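# Open all three fixture clamps without moving parts

## Task

Open each of the fixture's three clamps all the way while the parts stay in place; a clamp that stays open only because the robot is still holding it does not count.

## Robot and tools

Robot: one Kinova Gen3 seven-joint arm with a Robotiq 2F-85 parallel gripper. There is a single arm, so every call carries one command row. Joints from base outward: waist, shoulder, upper arm roll, elbow, forearm roll, wrist pitch, wrist roll. The Joint positions line lists them in that order, in radians.

Frames. Reported positions use the scene frame: origin on the table surface directly beneath the arm base, +z up, +x forward, +y to the left when facing +x. The state line gives end_effector_position in metres and end_effector_quat_wxyz. That point sits midway between the finger pads when closed; closed fingertips extend about 19 mm past it, open ones about 6 mm. Gripper axes: +z runs out along the fingers, y is the closing direction. At long reach the printed position may be somewhat off. cam_wrist looks along the fingers; cam_head_left and cam_head_right are fixed head views, each 672x504 pixels.

The command row (9 numbers, each between -1 and 1): dx, dy, dz, rx, ry, rz, position, force_limit, speed.
- dx, dy, dz, rx, ry, rz are an offset, not a pose: a change relative to the gripper's measured pose when the action (or move) begins, expressed in the gripper's own axes. A value of 1.0 equals 0.6 m of travel or 180 degrees; rx, ry, rz form a single rotation vector. Within one action every row is counted from that same starting pose, not from the row before.
- position: +1 fully open (85 mm gap); pads touch near -0.8; -1 keeps closing until blocked.
- force_limit: pad force, roughly 20 N at -1, 128 N at 0, 235 N at +1 (less on very thin items).
- speed: finger gap speed, about 20 mm/s at -1, 85 at 0, 150 at +1; faster closing squeezes a bit harder.

Tools.
- execute_actions(actions): a list of actions run in sequence. Each action is a table of up to 15 rows, one row per 1/30 s control step; if shorter, its last row is held until 15 steps pass. So actions is a list of tables of 9-number rows, e.g. [[[0,0,-0.05,0,0,0,1,0,0]]]. An empty list just reports state and images. Per step the commanded pose is clipped to at most 70 mm and 16 degrees from the measured pose, so a far offset may need several actions; after each action the arm goes no further than the last clipped pose. Results list step readings; HELD marks steps partly blocked.
- move(target, speed, blocking): drives the gripper in a straight line toward one target row (same 9 numbers, offset from the pose in the latest result that shows one). speed is in m/s, 0.002 to 0.5, default 0.25; rotation is capped at twice that in rad/s. Path time 0.5 to 10 s. Finger values are sent at the start. It does not slow for obstacles, and harder/faster contact or aiming deeper past contact presses harder. The move: line reports the ending (done, off_target, moving, held, fault), limits (paced = the pose was clipped; held = some steps blocked, after which the arm may surge) and distance to target. With blocking=false the result comes after 0.5 s while the arm keeps going; then poll with wait(0) and do not send new moves or actions until its end is shown (or call stop).
- wait(seconds): 0 to 10; lets the scene run with the last command held.
- stop(): brakes a running move; needs room; fingers continue.
- zoom_image(camera, region): closer look at [x0, y0, x1, y1] pixels of one camera's latest image, region at most 504x504.
- read_manual(section): licence texts only.
- finished_scene(scene): ends the current scene by its number; irreversible. Only call once the clamps stay open on their own and the robot has let go.

Gripping. To hold something, send position -1 and keep it; object_status 2 means closing was stopped by an object. 0 = fingers moving, 1 = blocked while opening, 3 = reached the requested position or pads met. Any new position value (a change of 0.01 or more) resets status to 0 and is needed before a new force_limit or speed applies. position_measured is in counts: 3 open, ~78 = 60 mm, 130 = 40 mm, 180 = 20 mm, 230 pads touching. Closing pushes the fingertips about 13 mm farther out, so leave clearance above surfaces. Parts held may get brief tugs.

Cautions. A "pose unreachable" line means the clearance check (which treats a mounting block or post as part of the arm) altered or blocked the command. If contact torque reaches a joint's load limit (47.5 N m for the first four joints, 29.9 N m for the wrist joints, held weight included) the arm freezes 10 s and the rest of the call is dropped. Holding loads heats motors: MOTOR HOT from 60 °C, and at 75 °C an OVER-TEMPERATURE FAULT makes the arm sag. Avoid drops, slams, hard shoves and anything leaving the table, which fails the task. The arm keeps running while you think, holding its last command, and may not yet be at a large target when a result returns.

Each tool is called after ">>>" in YAML: its name, and indented under it one key for each argument.

## Session

>>> execute_actions:
  actions: []

Scene clock: 0.00 s.
end_effector_position=(+0.5577, +0.1822, +0.1789) position_measured=3 object_status=3 end_effector_quat_wxyz=(+0.469, +0.725, +0.101, +0.494)
Joint positions: [-0.85   0.692  0.021  2.143  1.678  1.345  2.17 ]
Joint velocities: [-0.     0.001  0.    -0.     0.    -0.    -0.001]
Motor temperatures (°C, as the motors report them): [30 23 25 25 32 37 42]
Hand target: +0.558, +0.182, +0.179; +0.469, +0.725, +0.101, +0.494

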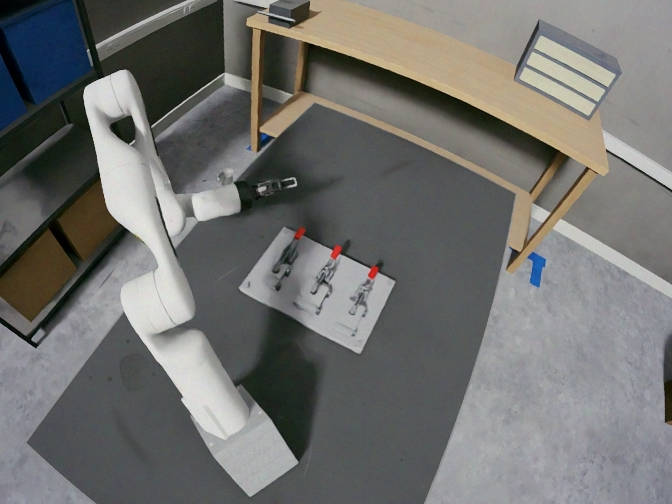

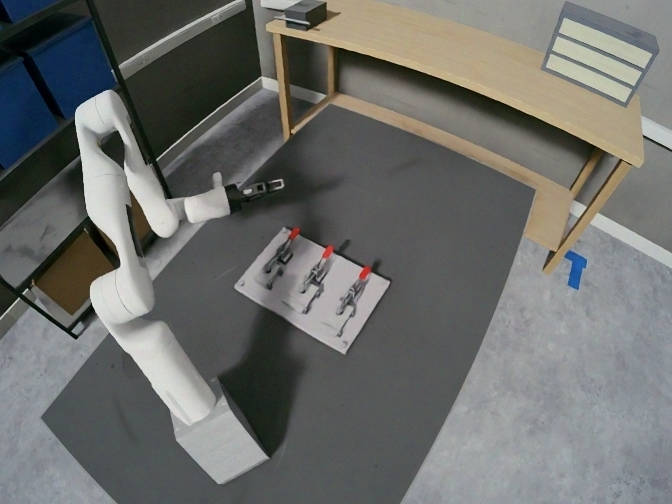

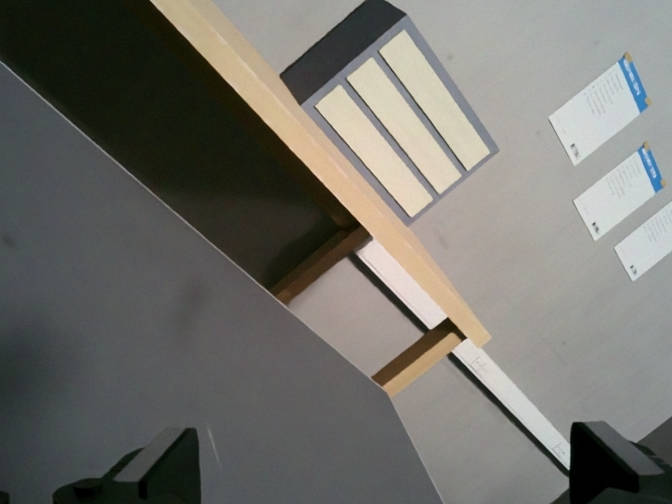

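>>> zoom_image:
  camera: "cam_head_left"
  region: [220, 210, 420, 360]

>>> zoom_image:
  camera: "cam_head_right"
  region: [220, 210, 420, 360]

Region (220, 210, 420, 360) of cam_head_left's 672x504 image, scaled by 2.520, with more detail than that image has; it fills the top 378 rows of this view, and the rest is white.

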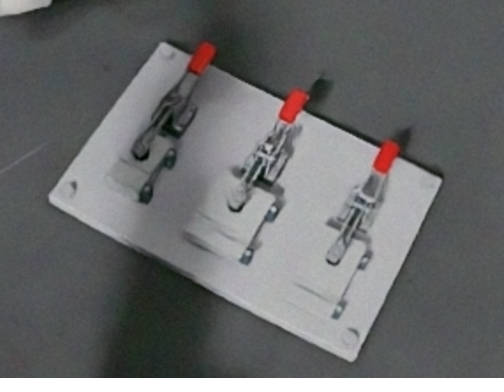

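Region (220, 210, 420, 360) of cam_head_right's 672x504 image, scaled by 2.520, with more detail than that image has; it fills the top 378 rows of this view, and the rest is white.

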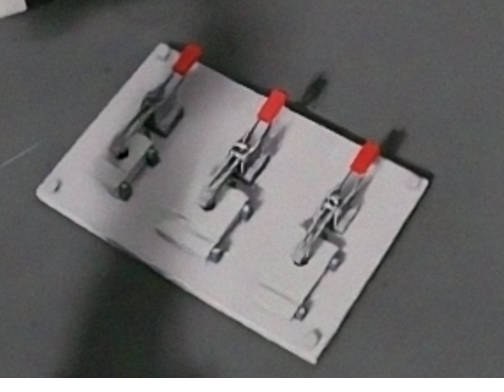

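>>> move:
  target: [-0.07,0.522,-0.042,0.329,-0.347,0.071,1,0,0]
  speed: 0.3

Scene clock: 3.77 s.
end_effector_position=(+0.4179, +0.0048, +0.3988) position_measured=3 object_status=3 end_effector_quat_wxyz=(+0.001, +1.000, -0.001, +0.001)
Joint positions: [ 0.336  0.358  0.687  1.675  2.419 -1.583  2.72 ]
Joint velocities: [ 0.003  0.004  0.001 -0.    -0.001 -0.001 -0.001]
Motor temperatures (°C, as the motors report them): [30 23 25 25 32 37 42]
Hand target: +0.418, +0.005, +0.399; +0.001, +1.000, -0.001, +0.001
Off the commanded pose: 0.002 m, 0 deg.
move: done

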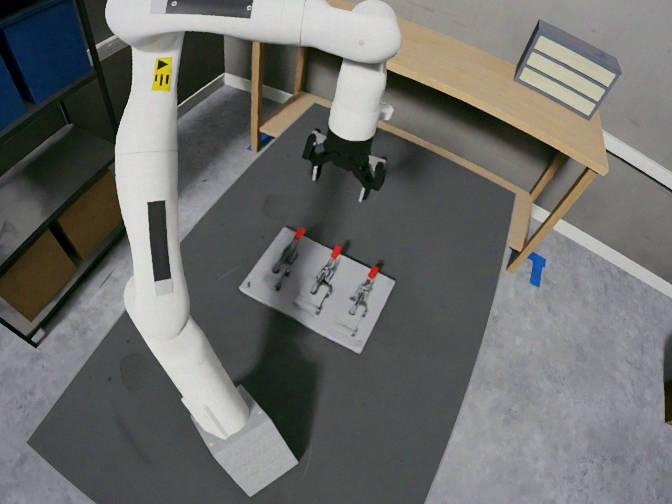

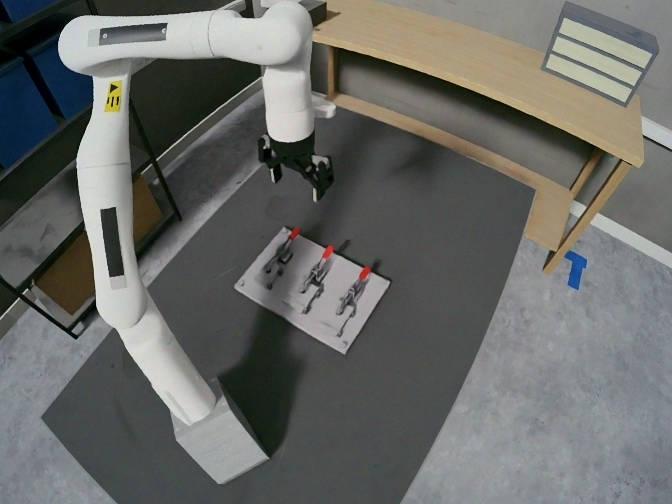

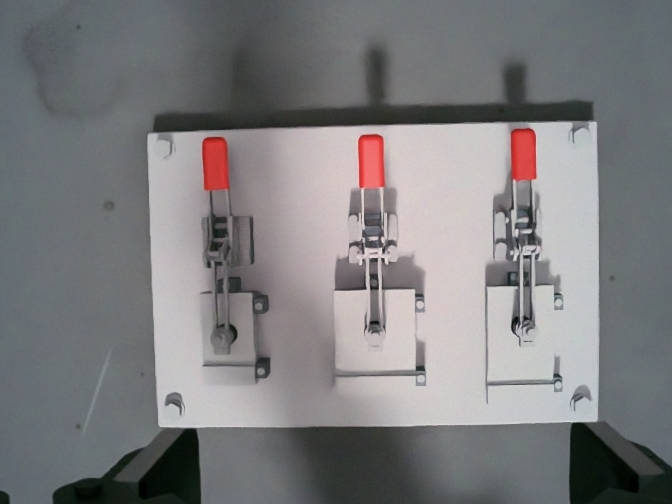

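>>> move:
  target: [0.083,0,0.25,0,0,0,1,0,0]
  speed: 0.3

Scene clock: 4.97 s.
end_effector_position=(+0.4677, +0.0042, +0.2493) position_measured=3 object_status=3 end_effector_quat_wxyz=(+0.001, +1.000, -0.001, +0.001)
Joint positions: [ 0.174  0.526  0.575  1.826  2.214 -1.252  2.746]
Joint velocities: [-0.001  0.006 -0.003 -0.     0.001  0.001 -0.002]
Motor temperatures (°C, as the motors report them): [30 23 25 25 32 37 42]
Hand target: +0.468, +0.004, +0.249; +0.001, +1.000, -0.001, +0.001
Off the commanded pose: 0.001 m, 0 deg.
move: done

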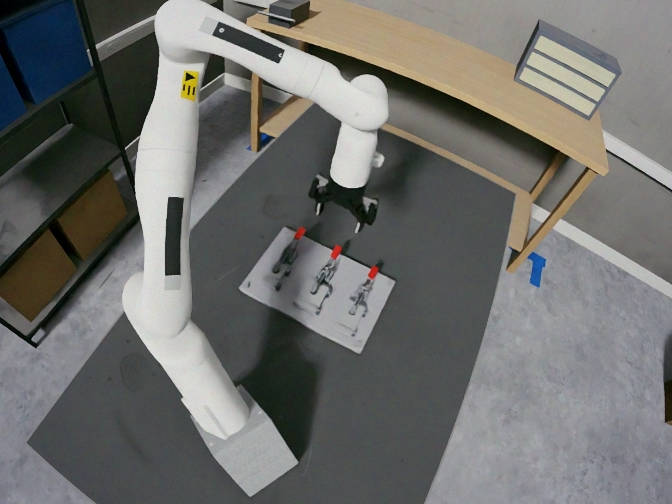

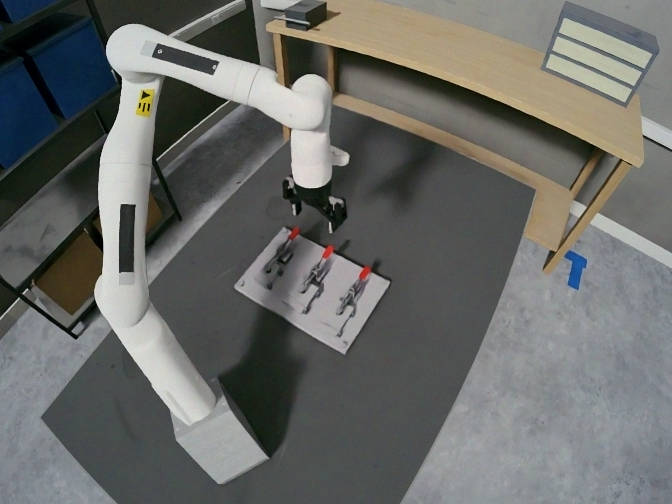

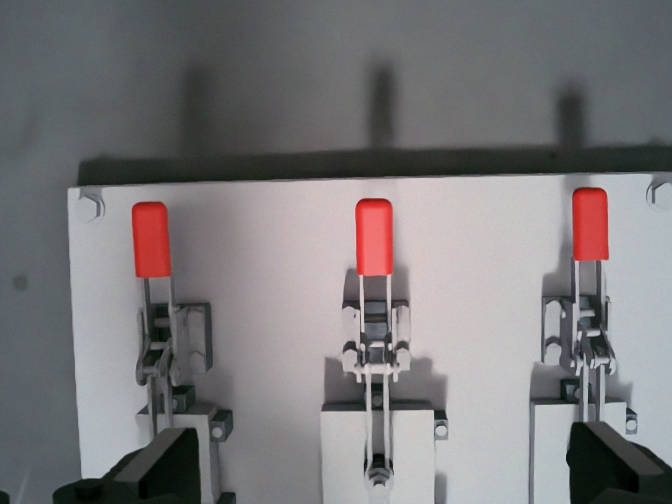

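>>> move:
  target: [0.05,0,0.15,0,0,0,1,0,0]
  speed: 0.3

Scene clock: 6.27 s.
end_effector_position=(+0.4978, +0.0040, +0.1597) position_measured=3 object_status=3 end_effector_quat_wxyz=(+0.001, +1.000, -0.001, +0.001)
Joint positions: [ 0.102  0.673  0.491  1.824  2.06  -1.103  2.776]
Joint velocities: [-0.     0.003 -0.002 -0.     0.001  0.001 -0.001]
Motor temperatures (°C, as the motors report them): [30 23 25 25 32 37 42]
Hand target: +0.498, +0.004, +0.159; +0.001, +1.000, -0.001, +0.001
Off the commanded pose: 0.000 m, 0 deg.
move: done

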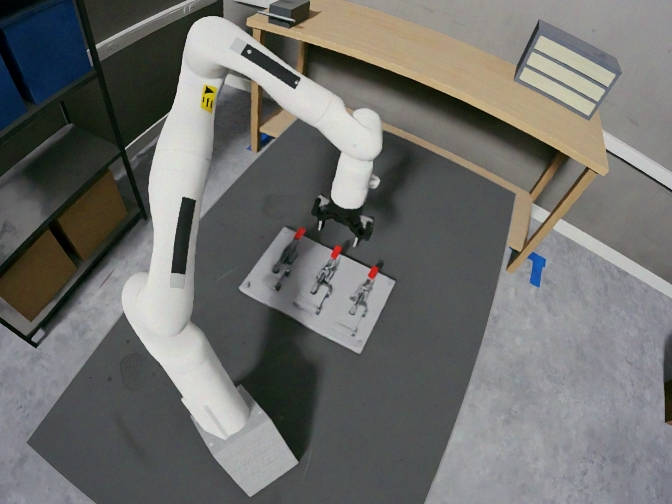

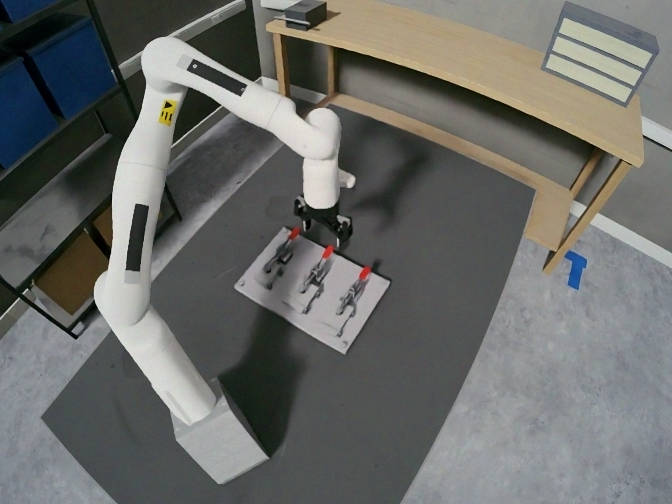

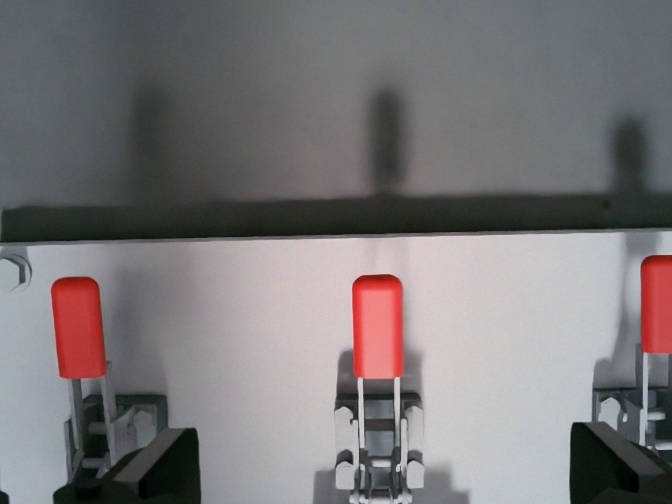

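>>> move:
  target: [0.04,0,0,0,0,0,1,0,0]
  speed: 0.3

Scene clock: 7.17 s.
end_effector_position=(+0.5219, +0.0040, +0.1598) position_measured=3 object_status=3 end_effector_quat_wxyz=(+0.001, +1.000, -0.001, +0.001)
Joint positions: [ 0.095  0.698  0.494  1.742  2.07  -1.132  2.715]
Joint velocities: [ 0.     0.004 -0.001 -0.001  0.001  0.001 -0.003]
Motor temperatures (°C, as the motors report them): [30 23 25 25 32 37 42]
Hand target: +0.522, +0.004, +0.160; +0.001, +1.000, -0.001, +0.001
Off the commanded pose: 0.000 m, 0 deg.
move: done

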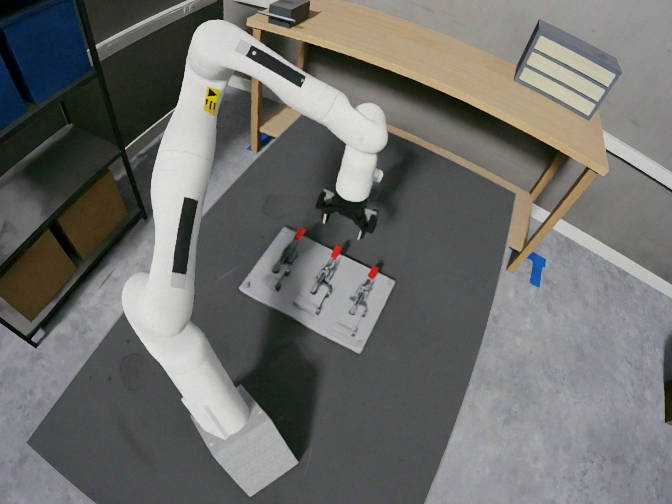

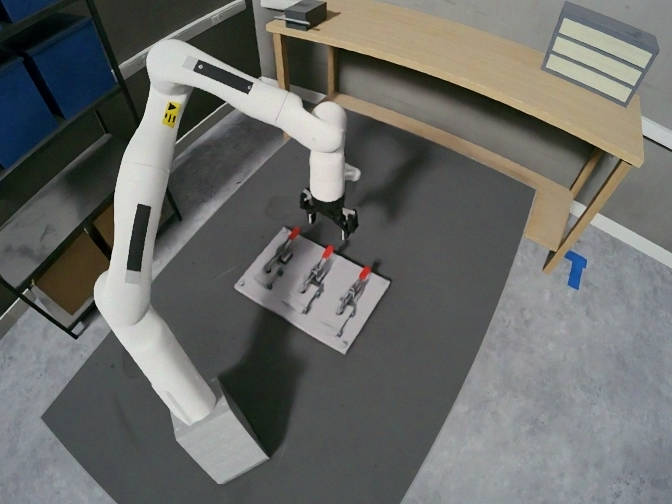

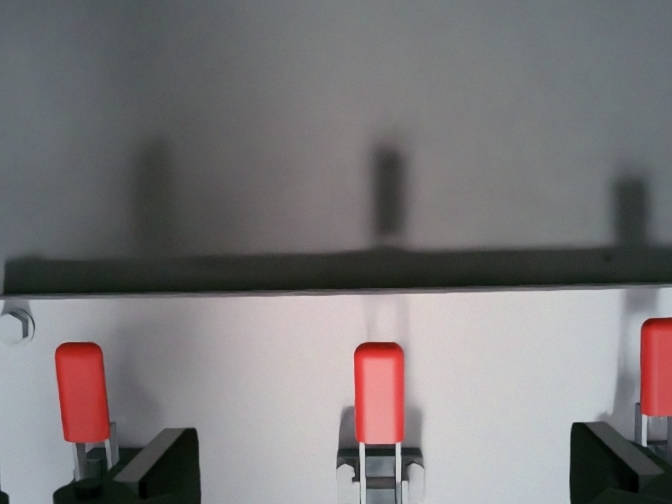

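>>> move:
  target: [0.003,0,0.172,0,0,0,0,-0.7,0.5]
  speed: 0.2

>>> execute_actions:
  actions:
    - [[0,0,0,0,0,0,-1,-0.8,0]]
    - [[0,0,0,0,0,0,-1,-0.8,0]]

Scene clock: 8.37 s.
end_effector_position=(+0.5241, +0.0037, +0.0570) position_measured=128 object_status=3 end_effector_quat_wxyz=(+0.001, +1.000, -0.001, +0.001)
Joint positions: [ 0.034  0.853  0.396  1.766  1.891 -0.964  2.814]
Joint velocities: [ 0.     0.005 -0.001 -0.    -0.     0.001 -0.001]
Motor temperatures (°C, as the motors report them): [30 23 25 25 32 37 42]
Hand target: +0.524, +0.004, +0.057; +0.001, +1.000, -0.001, +0.001
Off the commanded pose: 0.000 m, 0 deg.
move: done

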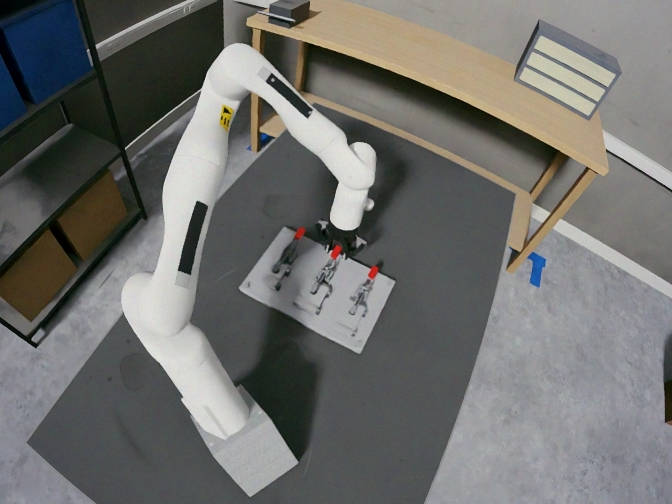

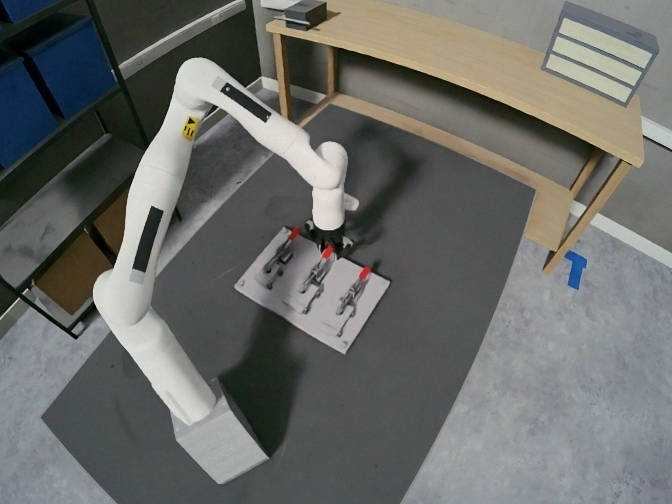

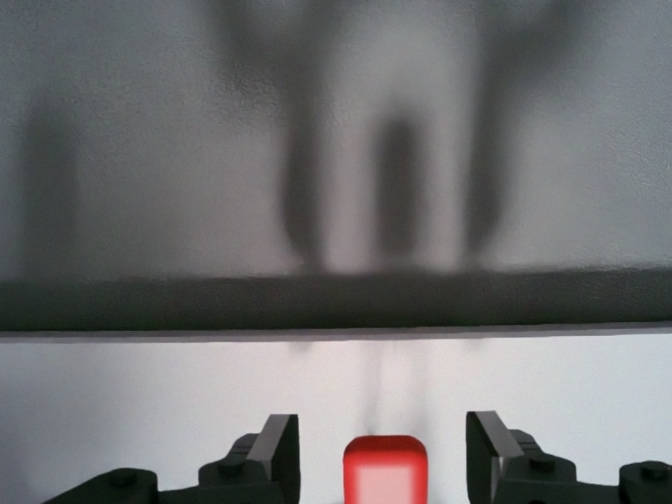

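Scene clock: 9.37 s.
end_effector_position=(+0.5241, +0.0035, +0.0570) position_measured=187 object_status=2 end_effector_quat_wxyz=(+0.001, +1.000, -0.002, +0.001)
Joint positions: [ 0.034  0.853  0.396  1.766  1.89  -0.964  2.814]
Joint velocities: [-0.  0.  0. -0. -0. -0.  0.]
Motor temperatures (°C, as the motors report them): [30 23 25 25 32 37 42]
Hand target: +0.524, +0.004, +0.057; +0.001, +1.000, -0.001, +0.001
Off the commanded pose: 0.000 m, 0 deg.
Step readings (end_effector_position; steps 1 to 15: 1st action; 16 to 30: 2nd action):
0: (+0.5241, +0.0037, +0.0570)
1: (+0.5241, +0.0037, +0.0570)
2: (+0.5241, +0.0037, +0.0570)
4: (+0.5241, +0.0037, +0.0570)
8: (+0.5241, +0.0037, +0.0570)
15: (+0.5241, +0.0035, +0.0570)
16: (+0.5241, +0.0035, +0.0570)
17: (+0.5241, +0.0035, +0.0570)
19: (+0.5241, +0.0035, +0.0570)
23: (+0.5241, +0.0035, +0.0570)
30: end_effector_position above

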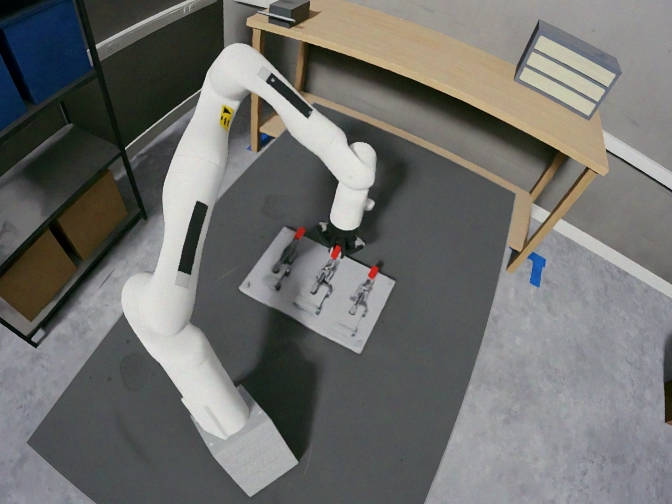

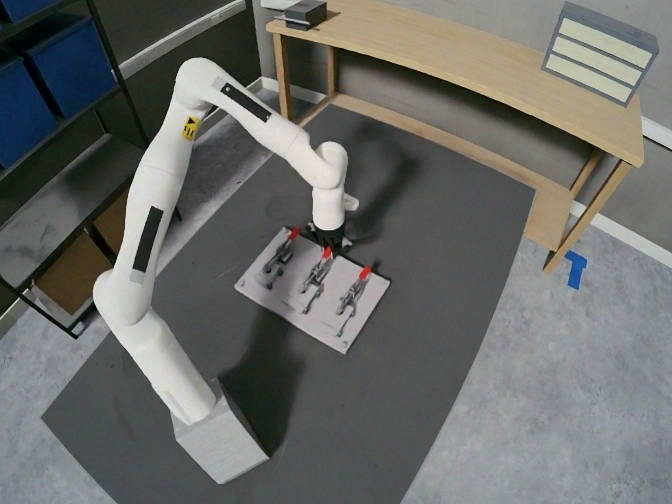

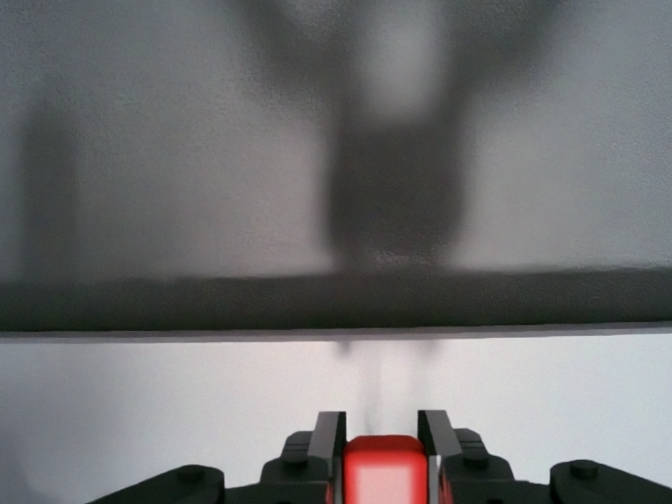

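>>> move:
  target: [-0.012,0,-0.05,0,0.14,0,-1,-0.8,0]
  speed: 0.15

>>> zoom_image:
  camera: "cam_head_left"
  region: [220, 180, 420, 330]

Scene clock: 11.30 s.
end_effector_position=(+0.5088, +0.0034, +0.0799) position_measured=187 object_status=2 end_effector_quat_wxyz=(+0.001, +0.978, -0.003, +0.209)
Joint positions: [ 0.166  0.803  0.262  2.215  1.115 -0.951  3.677]
Joint velocities: [ 0.007  0.001 -0.009  0.    -0.002  0.002  0.005]
Motor temperatures (°C, as the motors report them): [30 23 25 25 32 37 42]
Hand target: +0.517, +0.003, +0.087; +0.001, +0.976, -0.001, +0.220
Off the commanded pose: 0.011 m, 1 deg.
move: off_target

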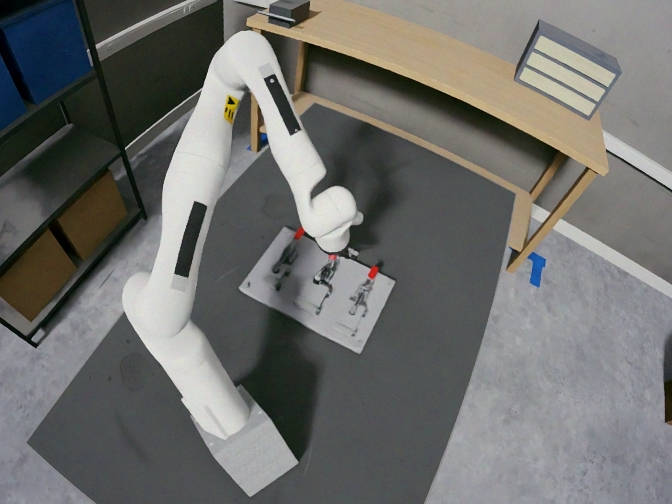

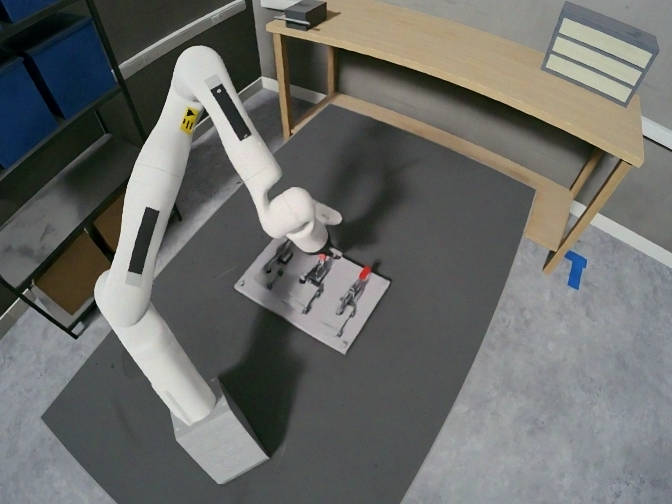

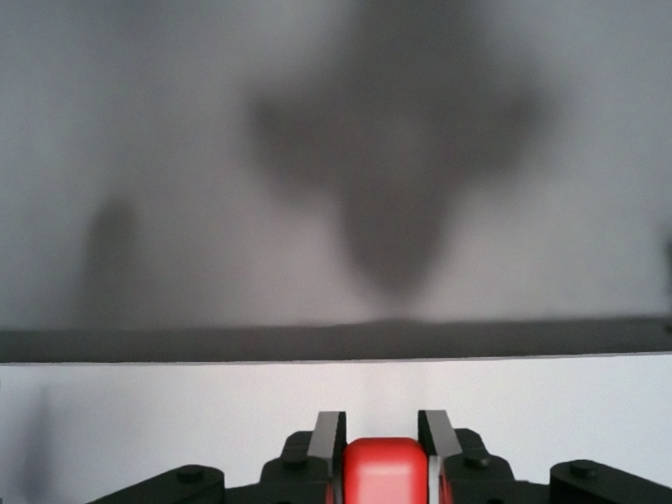

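Region (220, 180, 420, 330) of cam_head_left's 672x504 image, scaled by 2.520, with more detail than that image has; it fills the top 378 rows of this view, and the rest is white.

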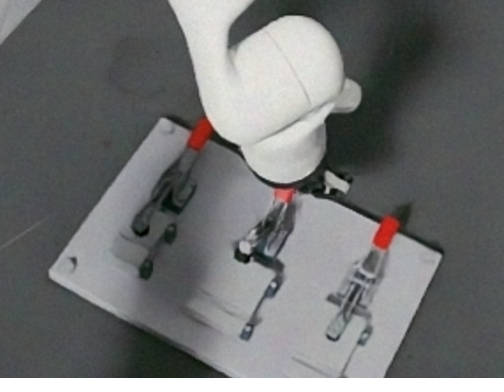

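>>> move:
  target: [-0.026,0,-0.039,0,0.14,0,-1,-0.8,0]
  speed: 0.15

>>> zoom_image:
  camera: "cam_head_right"
  region: [220, 180, 420, 330]

Scene clock: 13.27 s.
end_effector_position=(+0.4878, +0.0033, +0.0935) position_measured=188 object_status=2 end_effector_quat_wxyz=(+0.001, +0.908, +0.000, +0.418)
Joint positions: [ 0.23   1.16   0.127  2.526  0.584 -1.727  4.323]
Joint velocities: [ 0.004  0.003 -0.005 -0.     0.002 -0.005  0.002]
Motor temperatures (°C, as the motors report them): [30 23 25 25 32 37 42]
Hand target: +0.485, +0.003, +0.095; +0.002, +0.909, -0.003, +0.417
Off the commanded pose: 0.003 m, 0 deg.
move: done

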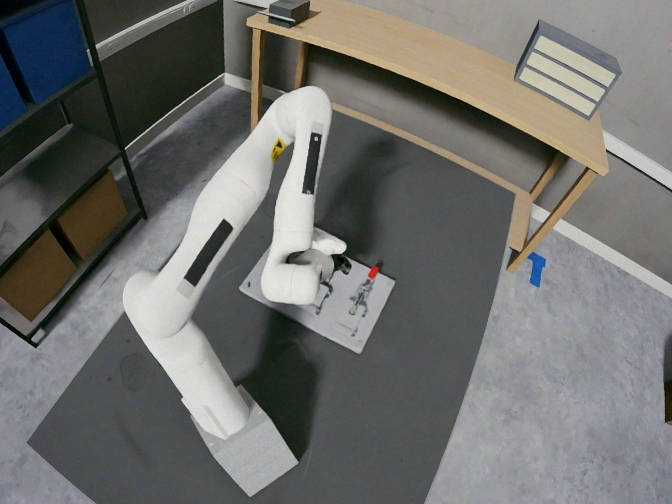

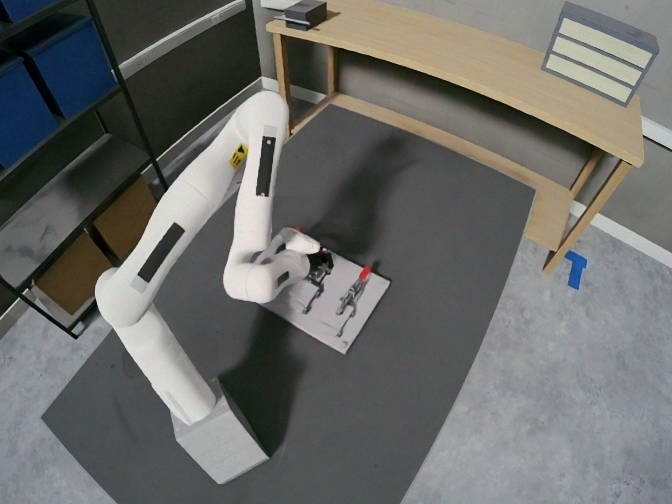

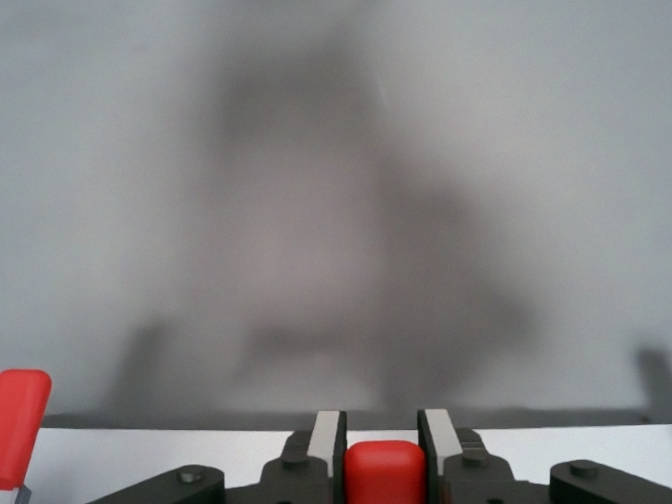

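Region (220, 180, 420, 330) of cam_head_right's 672x504 image, scaled by 2.520, with more detail than that image has; it fills the top 378 rows of this view, and the rest is white.

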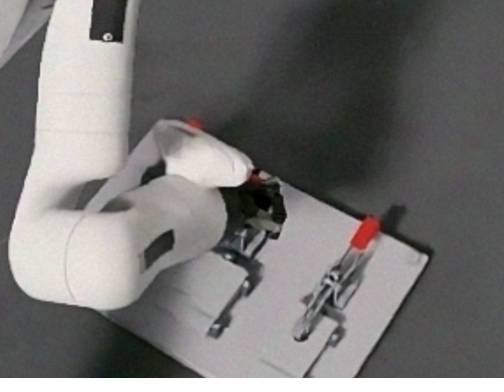

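>>> execute_actions:
  actions:
    - [[0,0,0,0,0,0,0.2,0,1]]

>>> move:
  target: [0.12,0,-0.2,0,-0.274,0,0.2,0,1]
  speed: 0.3

>>> zoom_image:
  camera: "cam_head_right"
  region: [220, 200, 420, 350]

Scene clock: 13.93 s.
end_effector_position=(+0.4878, +0.0033, +0.0935) position_measured=104 object_status=0 end_effector_quat_wxyz=(+0.001, +0.908, +0.000, +0.418)
Joint positions: [ 0.23   1.16   0.128  2.526  0.584 -1.728  4.323]
Joint velocities: [-0.     0.     0.     0.    -0.001 -0.    -0.001]
Motor temperatures (°C, as the motors report them): [30 23 25 25 32 37 42]
Hand target: +0.488, +0.003, +0.094; +0.001, +0.908, +0.000, +0.418
Off the commanded pose: 0.000 m, 0 deg.
Step readings (end_effector_position):
0: (+0.4878, +0.0033, +0.0935)
1: (+0.4880, +0.0034, +0.0933)
2: (+0.4885, +0.0035, +0.0931)
4: (+0.4884, +0.0036, +0.0932)
8: (+0.4879, +0.0034, +0.0935)
15: end_effector_position above

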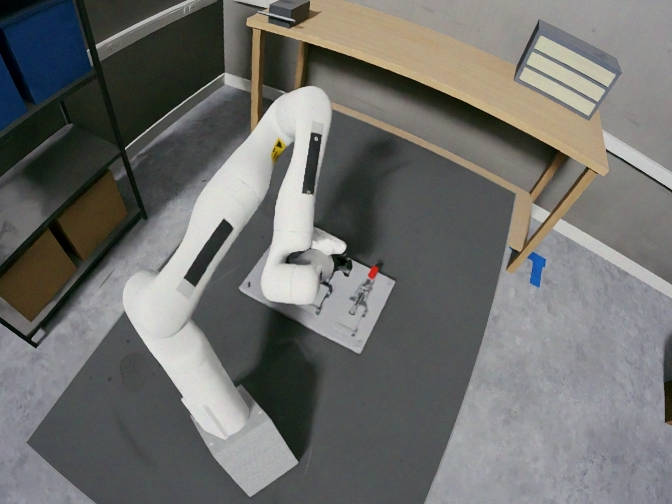

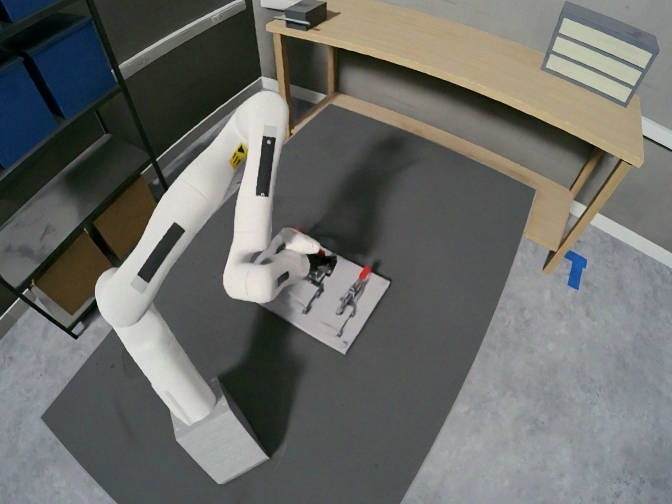

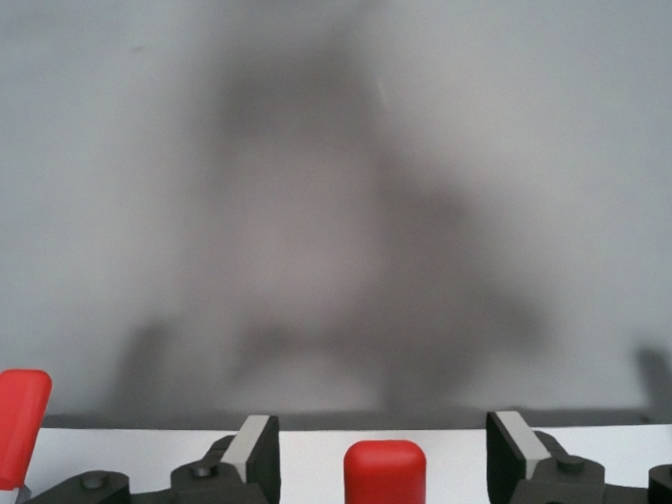

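Scene clock: 15.90 s.
end_effector_position=(+0.4432, +0.0044, +0.2258) position_measured=104 object_status=3 end_effector_quat_wxyz=(+0.001, +1.000, -0.000, +0.002)
Joint positions: [ 0.201  0.517  0.511  1.933  2.193 -1.153  2.812]
Joint velocities: [-0.002  0.004 -0.004 -0.003  0.002  0.001 -0.   ]
Motor temperatures (°C, as the motors report them): [30 23 25 25 32 37 42]
Hand target: +0.443, +0.004, +0.226; +0.001, +1.000, -0.000, +0.001
Off the commanded pose: 0.001 m, 0 deg.
move: done

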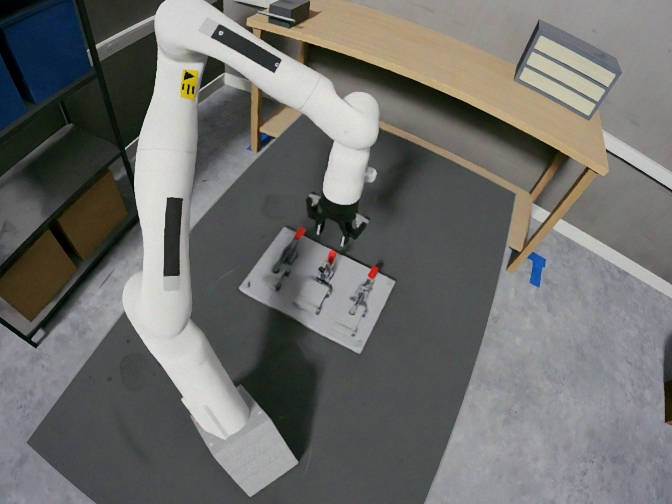

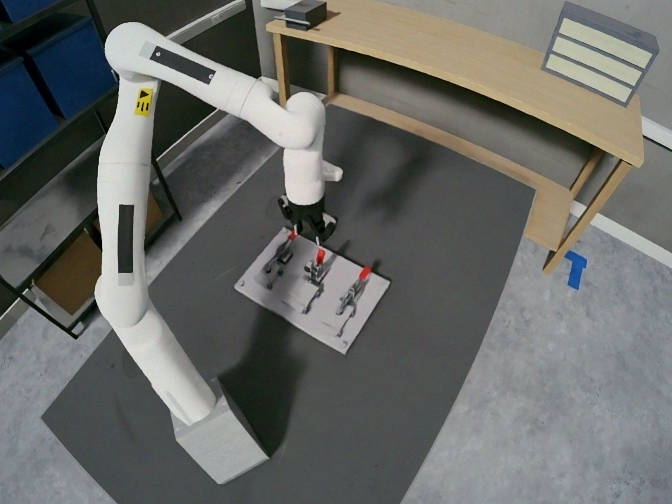

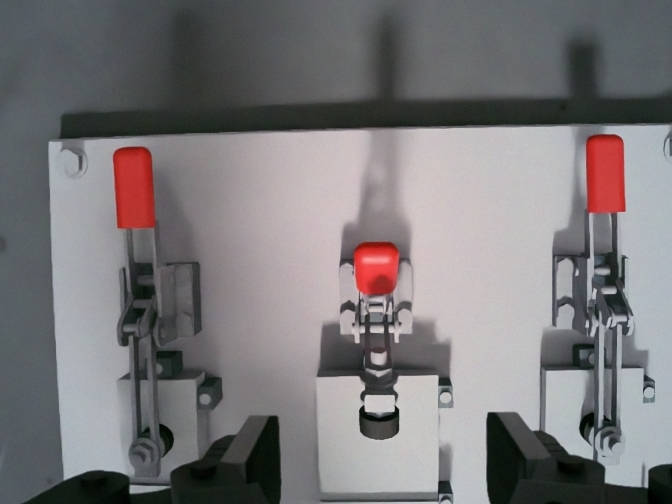

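Region (220, 200, 420, 350) of cam_head_right's 672x504 image, scaled by 2.520, with more detail than that image has; it fills the top 378 rows of this view, and the rest is white.

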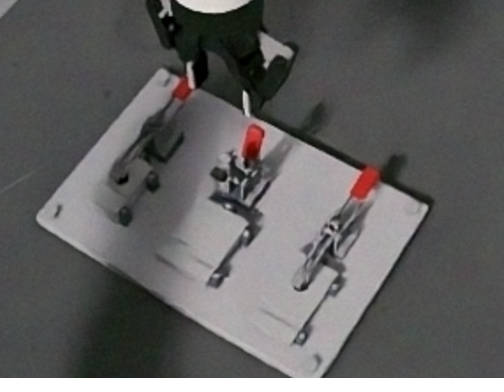

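>>> move:
  target: [0.14,0,0.12,0,0,0,-1,0,1]
  speed: 0.3

>>> move:
  target: [0,0,0.1,0,0,0,-1,0,1]
  speed: 0.2

>>> move:
  target: [-0.055,0,-0.008,0,0,0,-1,0,1]
  speed: 0.04

>>> zoom_image:
  camera: "cam_head_right"
  region: [220, 200, 420, 350]

Scene clock: 17.03 s.
end_effector_position=(+0.5275, +0.0043, +0.1544) position_measured=232 object_status=3 end_effector_quat_wxyz=(+0.001, +1.000, -0.000, +0.002)
Joint positions: [ 0.119  0.7    0.441  1.727  2.087 -1.102  2.692]
Joint velocities: [-0.     0.004 -0.001 -0.001  0.001  0.001 -0.001]
Motor temperatures (°C, as the motors report them): [30 23 25 25 32 37 42]
Hand target: +0.527, +0.004, +0.154; +0.001, +1.000, -0.001, +0.002
Off the commanded pose: 0.000 m, 0 deg.
move: done

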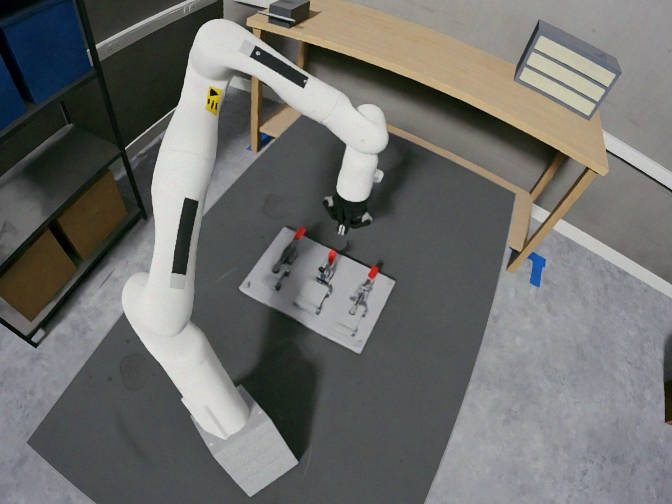

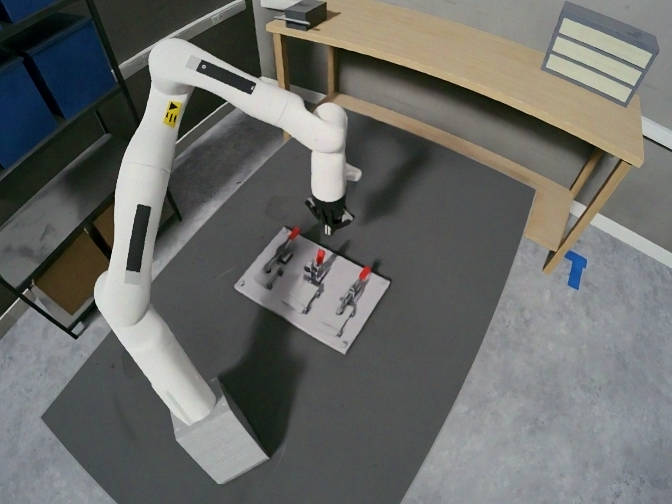

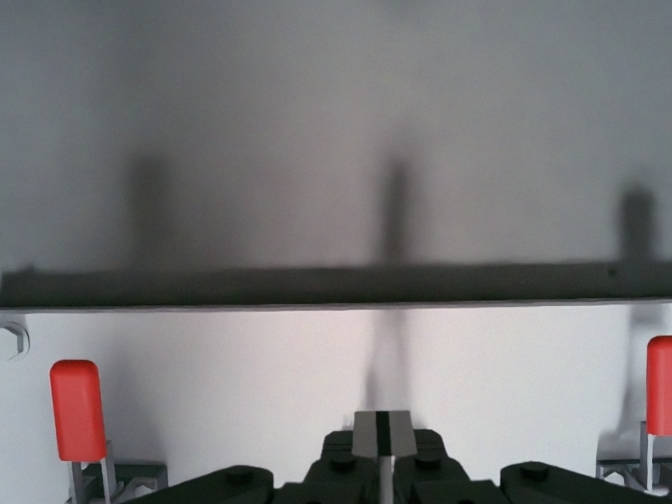

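Scene clock: 17.77 s.
end_effector_position=(+0.5279, +0.0042, +0.0947) position_measured=232 object_status=3 end_effector_quat_wxyz=(+0.001, +1.000, -0.000, +0.002)
Joint positions: [ 0.083  0.786  0.385  1.751  1.987 -0.996  2.752]
Joint velocities: [-0.     0.006 -0.001  0.     0.001  0.001 -0.   ]
Motor temperatures (°C, as the motors report them): [30 23 25 25 32 37 42]
Hand target: +0.528, +0.004, +0.094; +0.001, +1.000, -0.001, +0.002
Off the commanded pose: 0.000 m, 0 deg.
move: done

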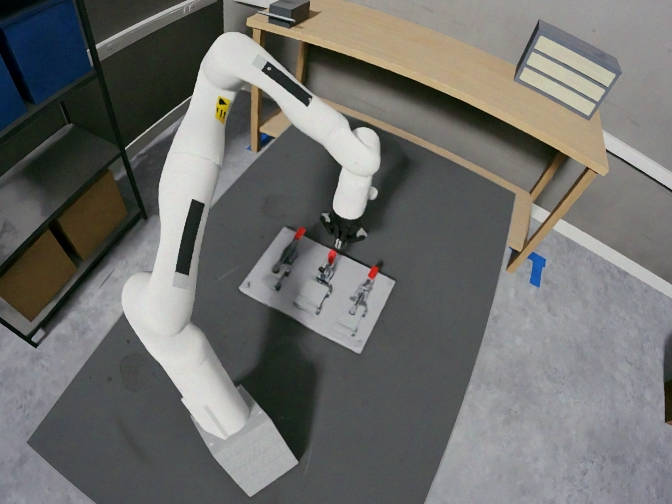

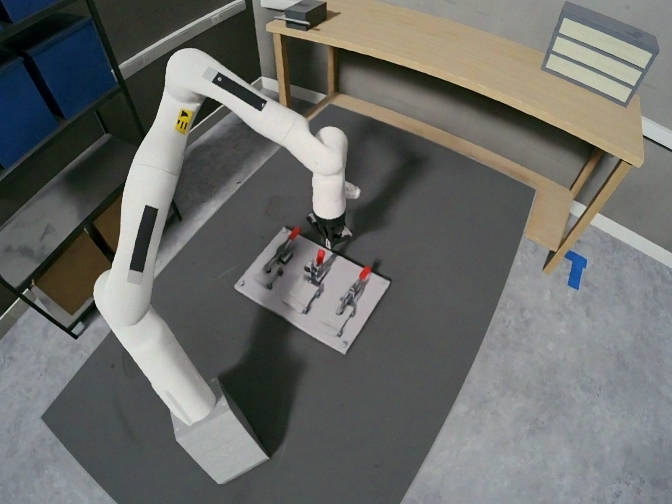

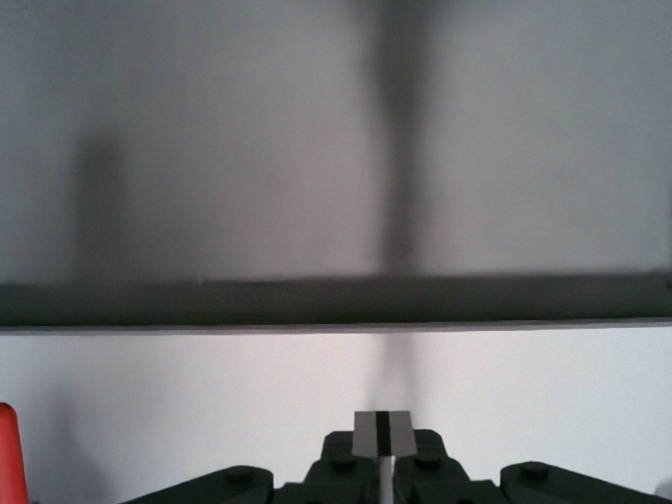

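Scene clock: 18.87 s.
end_effector_position=(+0.4952, +0.0041, +0.0994) position_measured=232 object_status=3 end_effector_quat_wxyz=(+0.001, +1.000, -0.000, +0.002)
Joint positions: [ 0.101  0.75   0.377  1.863  1.962 -0.962  2.843]
Joint velocities: [-0.    -0.002  0.001  0.001 -0.001 -0.001  0.   ]
Motor temperatures (°C, as the motors report them): [30 23 25 25 32 37 42]
Hand target: +0.495, +0.004, +0.099; +0.001, +1.000, -0.000, +0.002
Off the commanded pose: 0.000 m, 0 deg.
move: done

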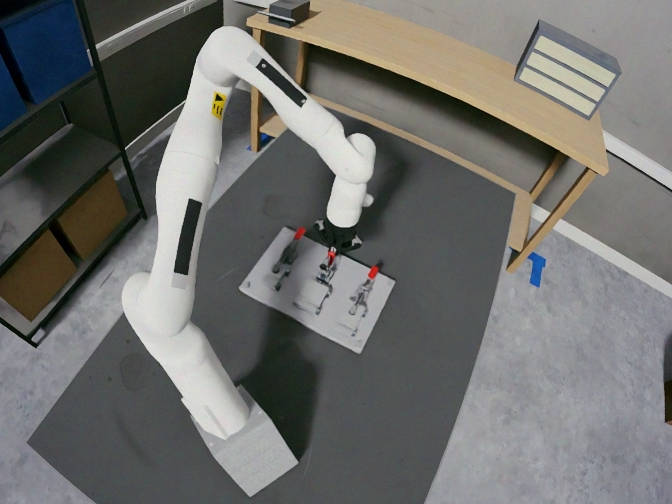

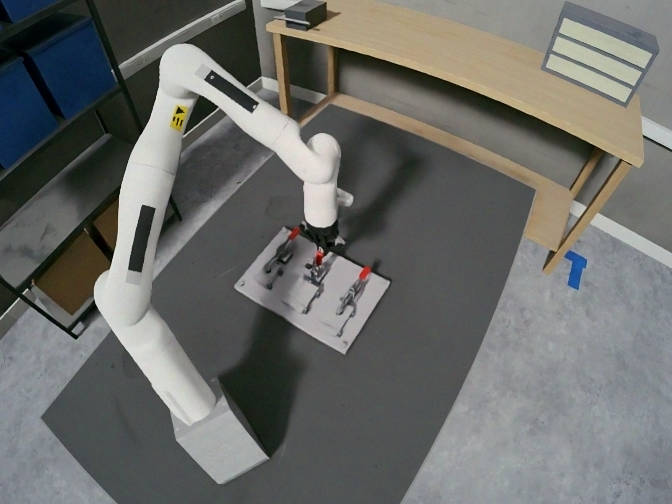

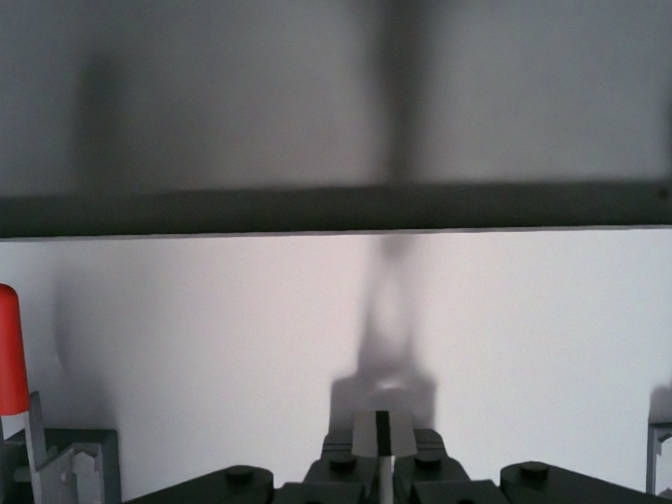

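Region (220, 200, 420, 350) of cam_head_right's 672x504 image, scaled by 2.520, with more detail than that image has; it fills the top 378 rows of this view, and the rest is white.

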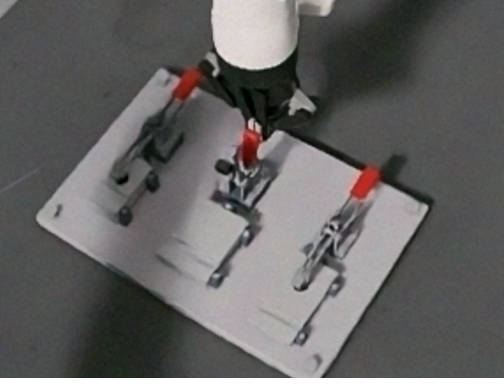

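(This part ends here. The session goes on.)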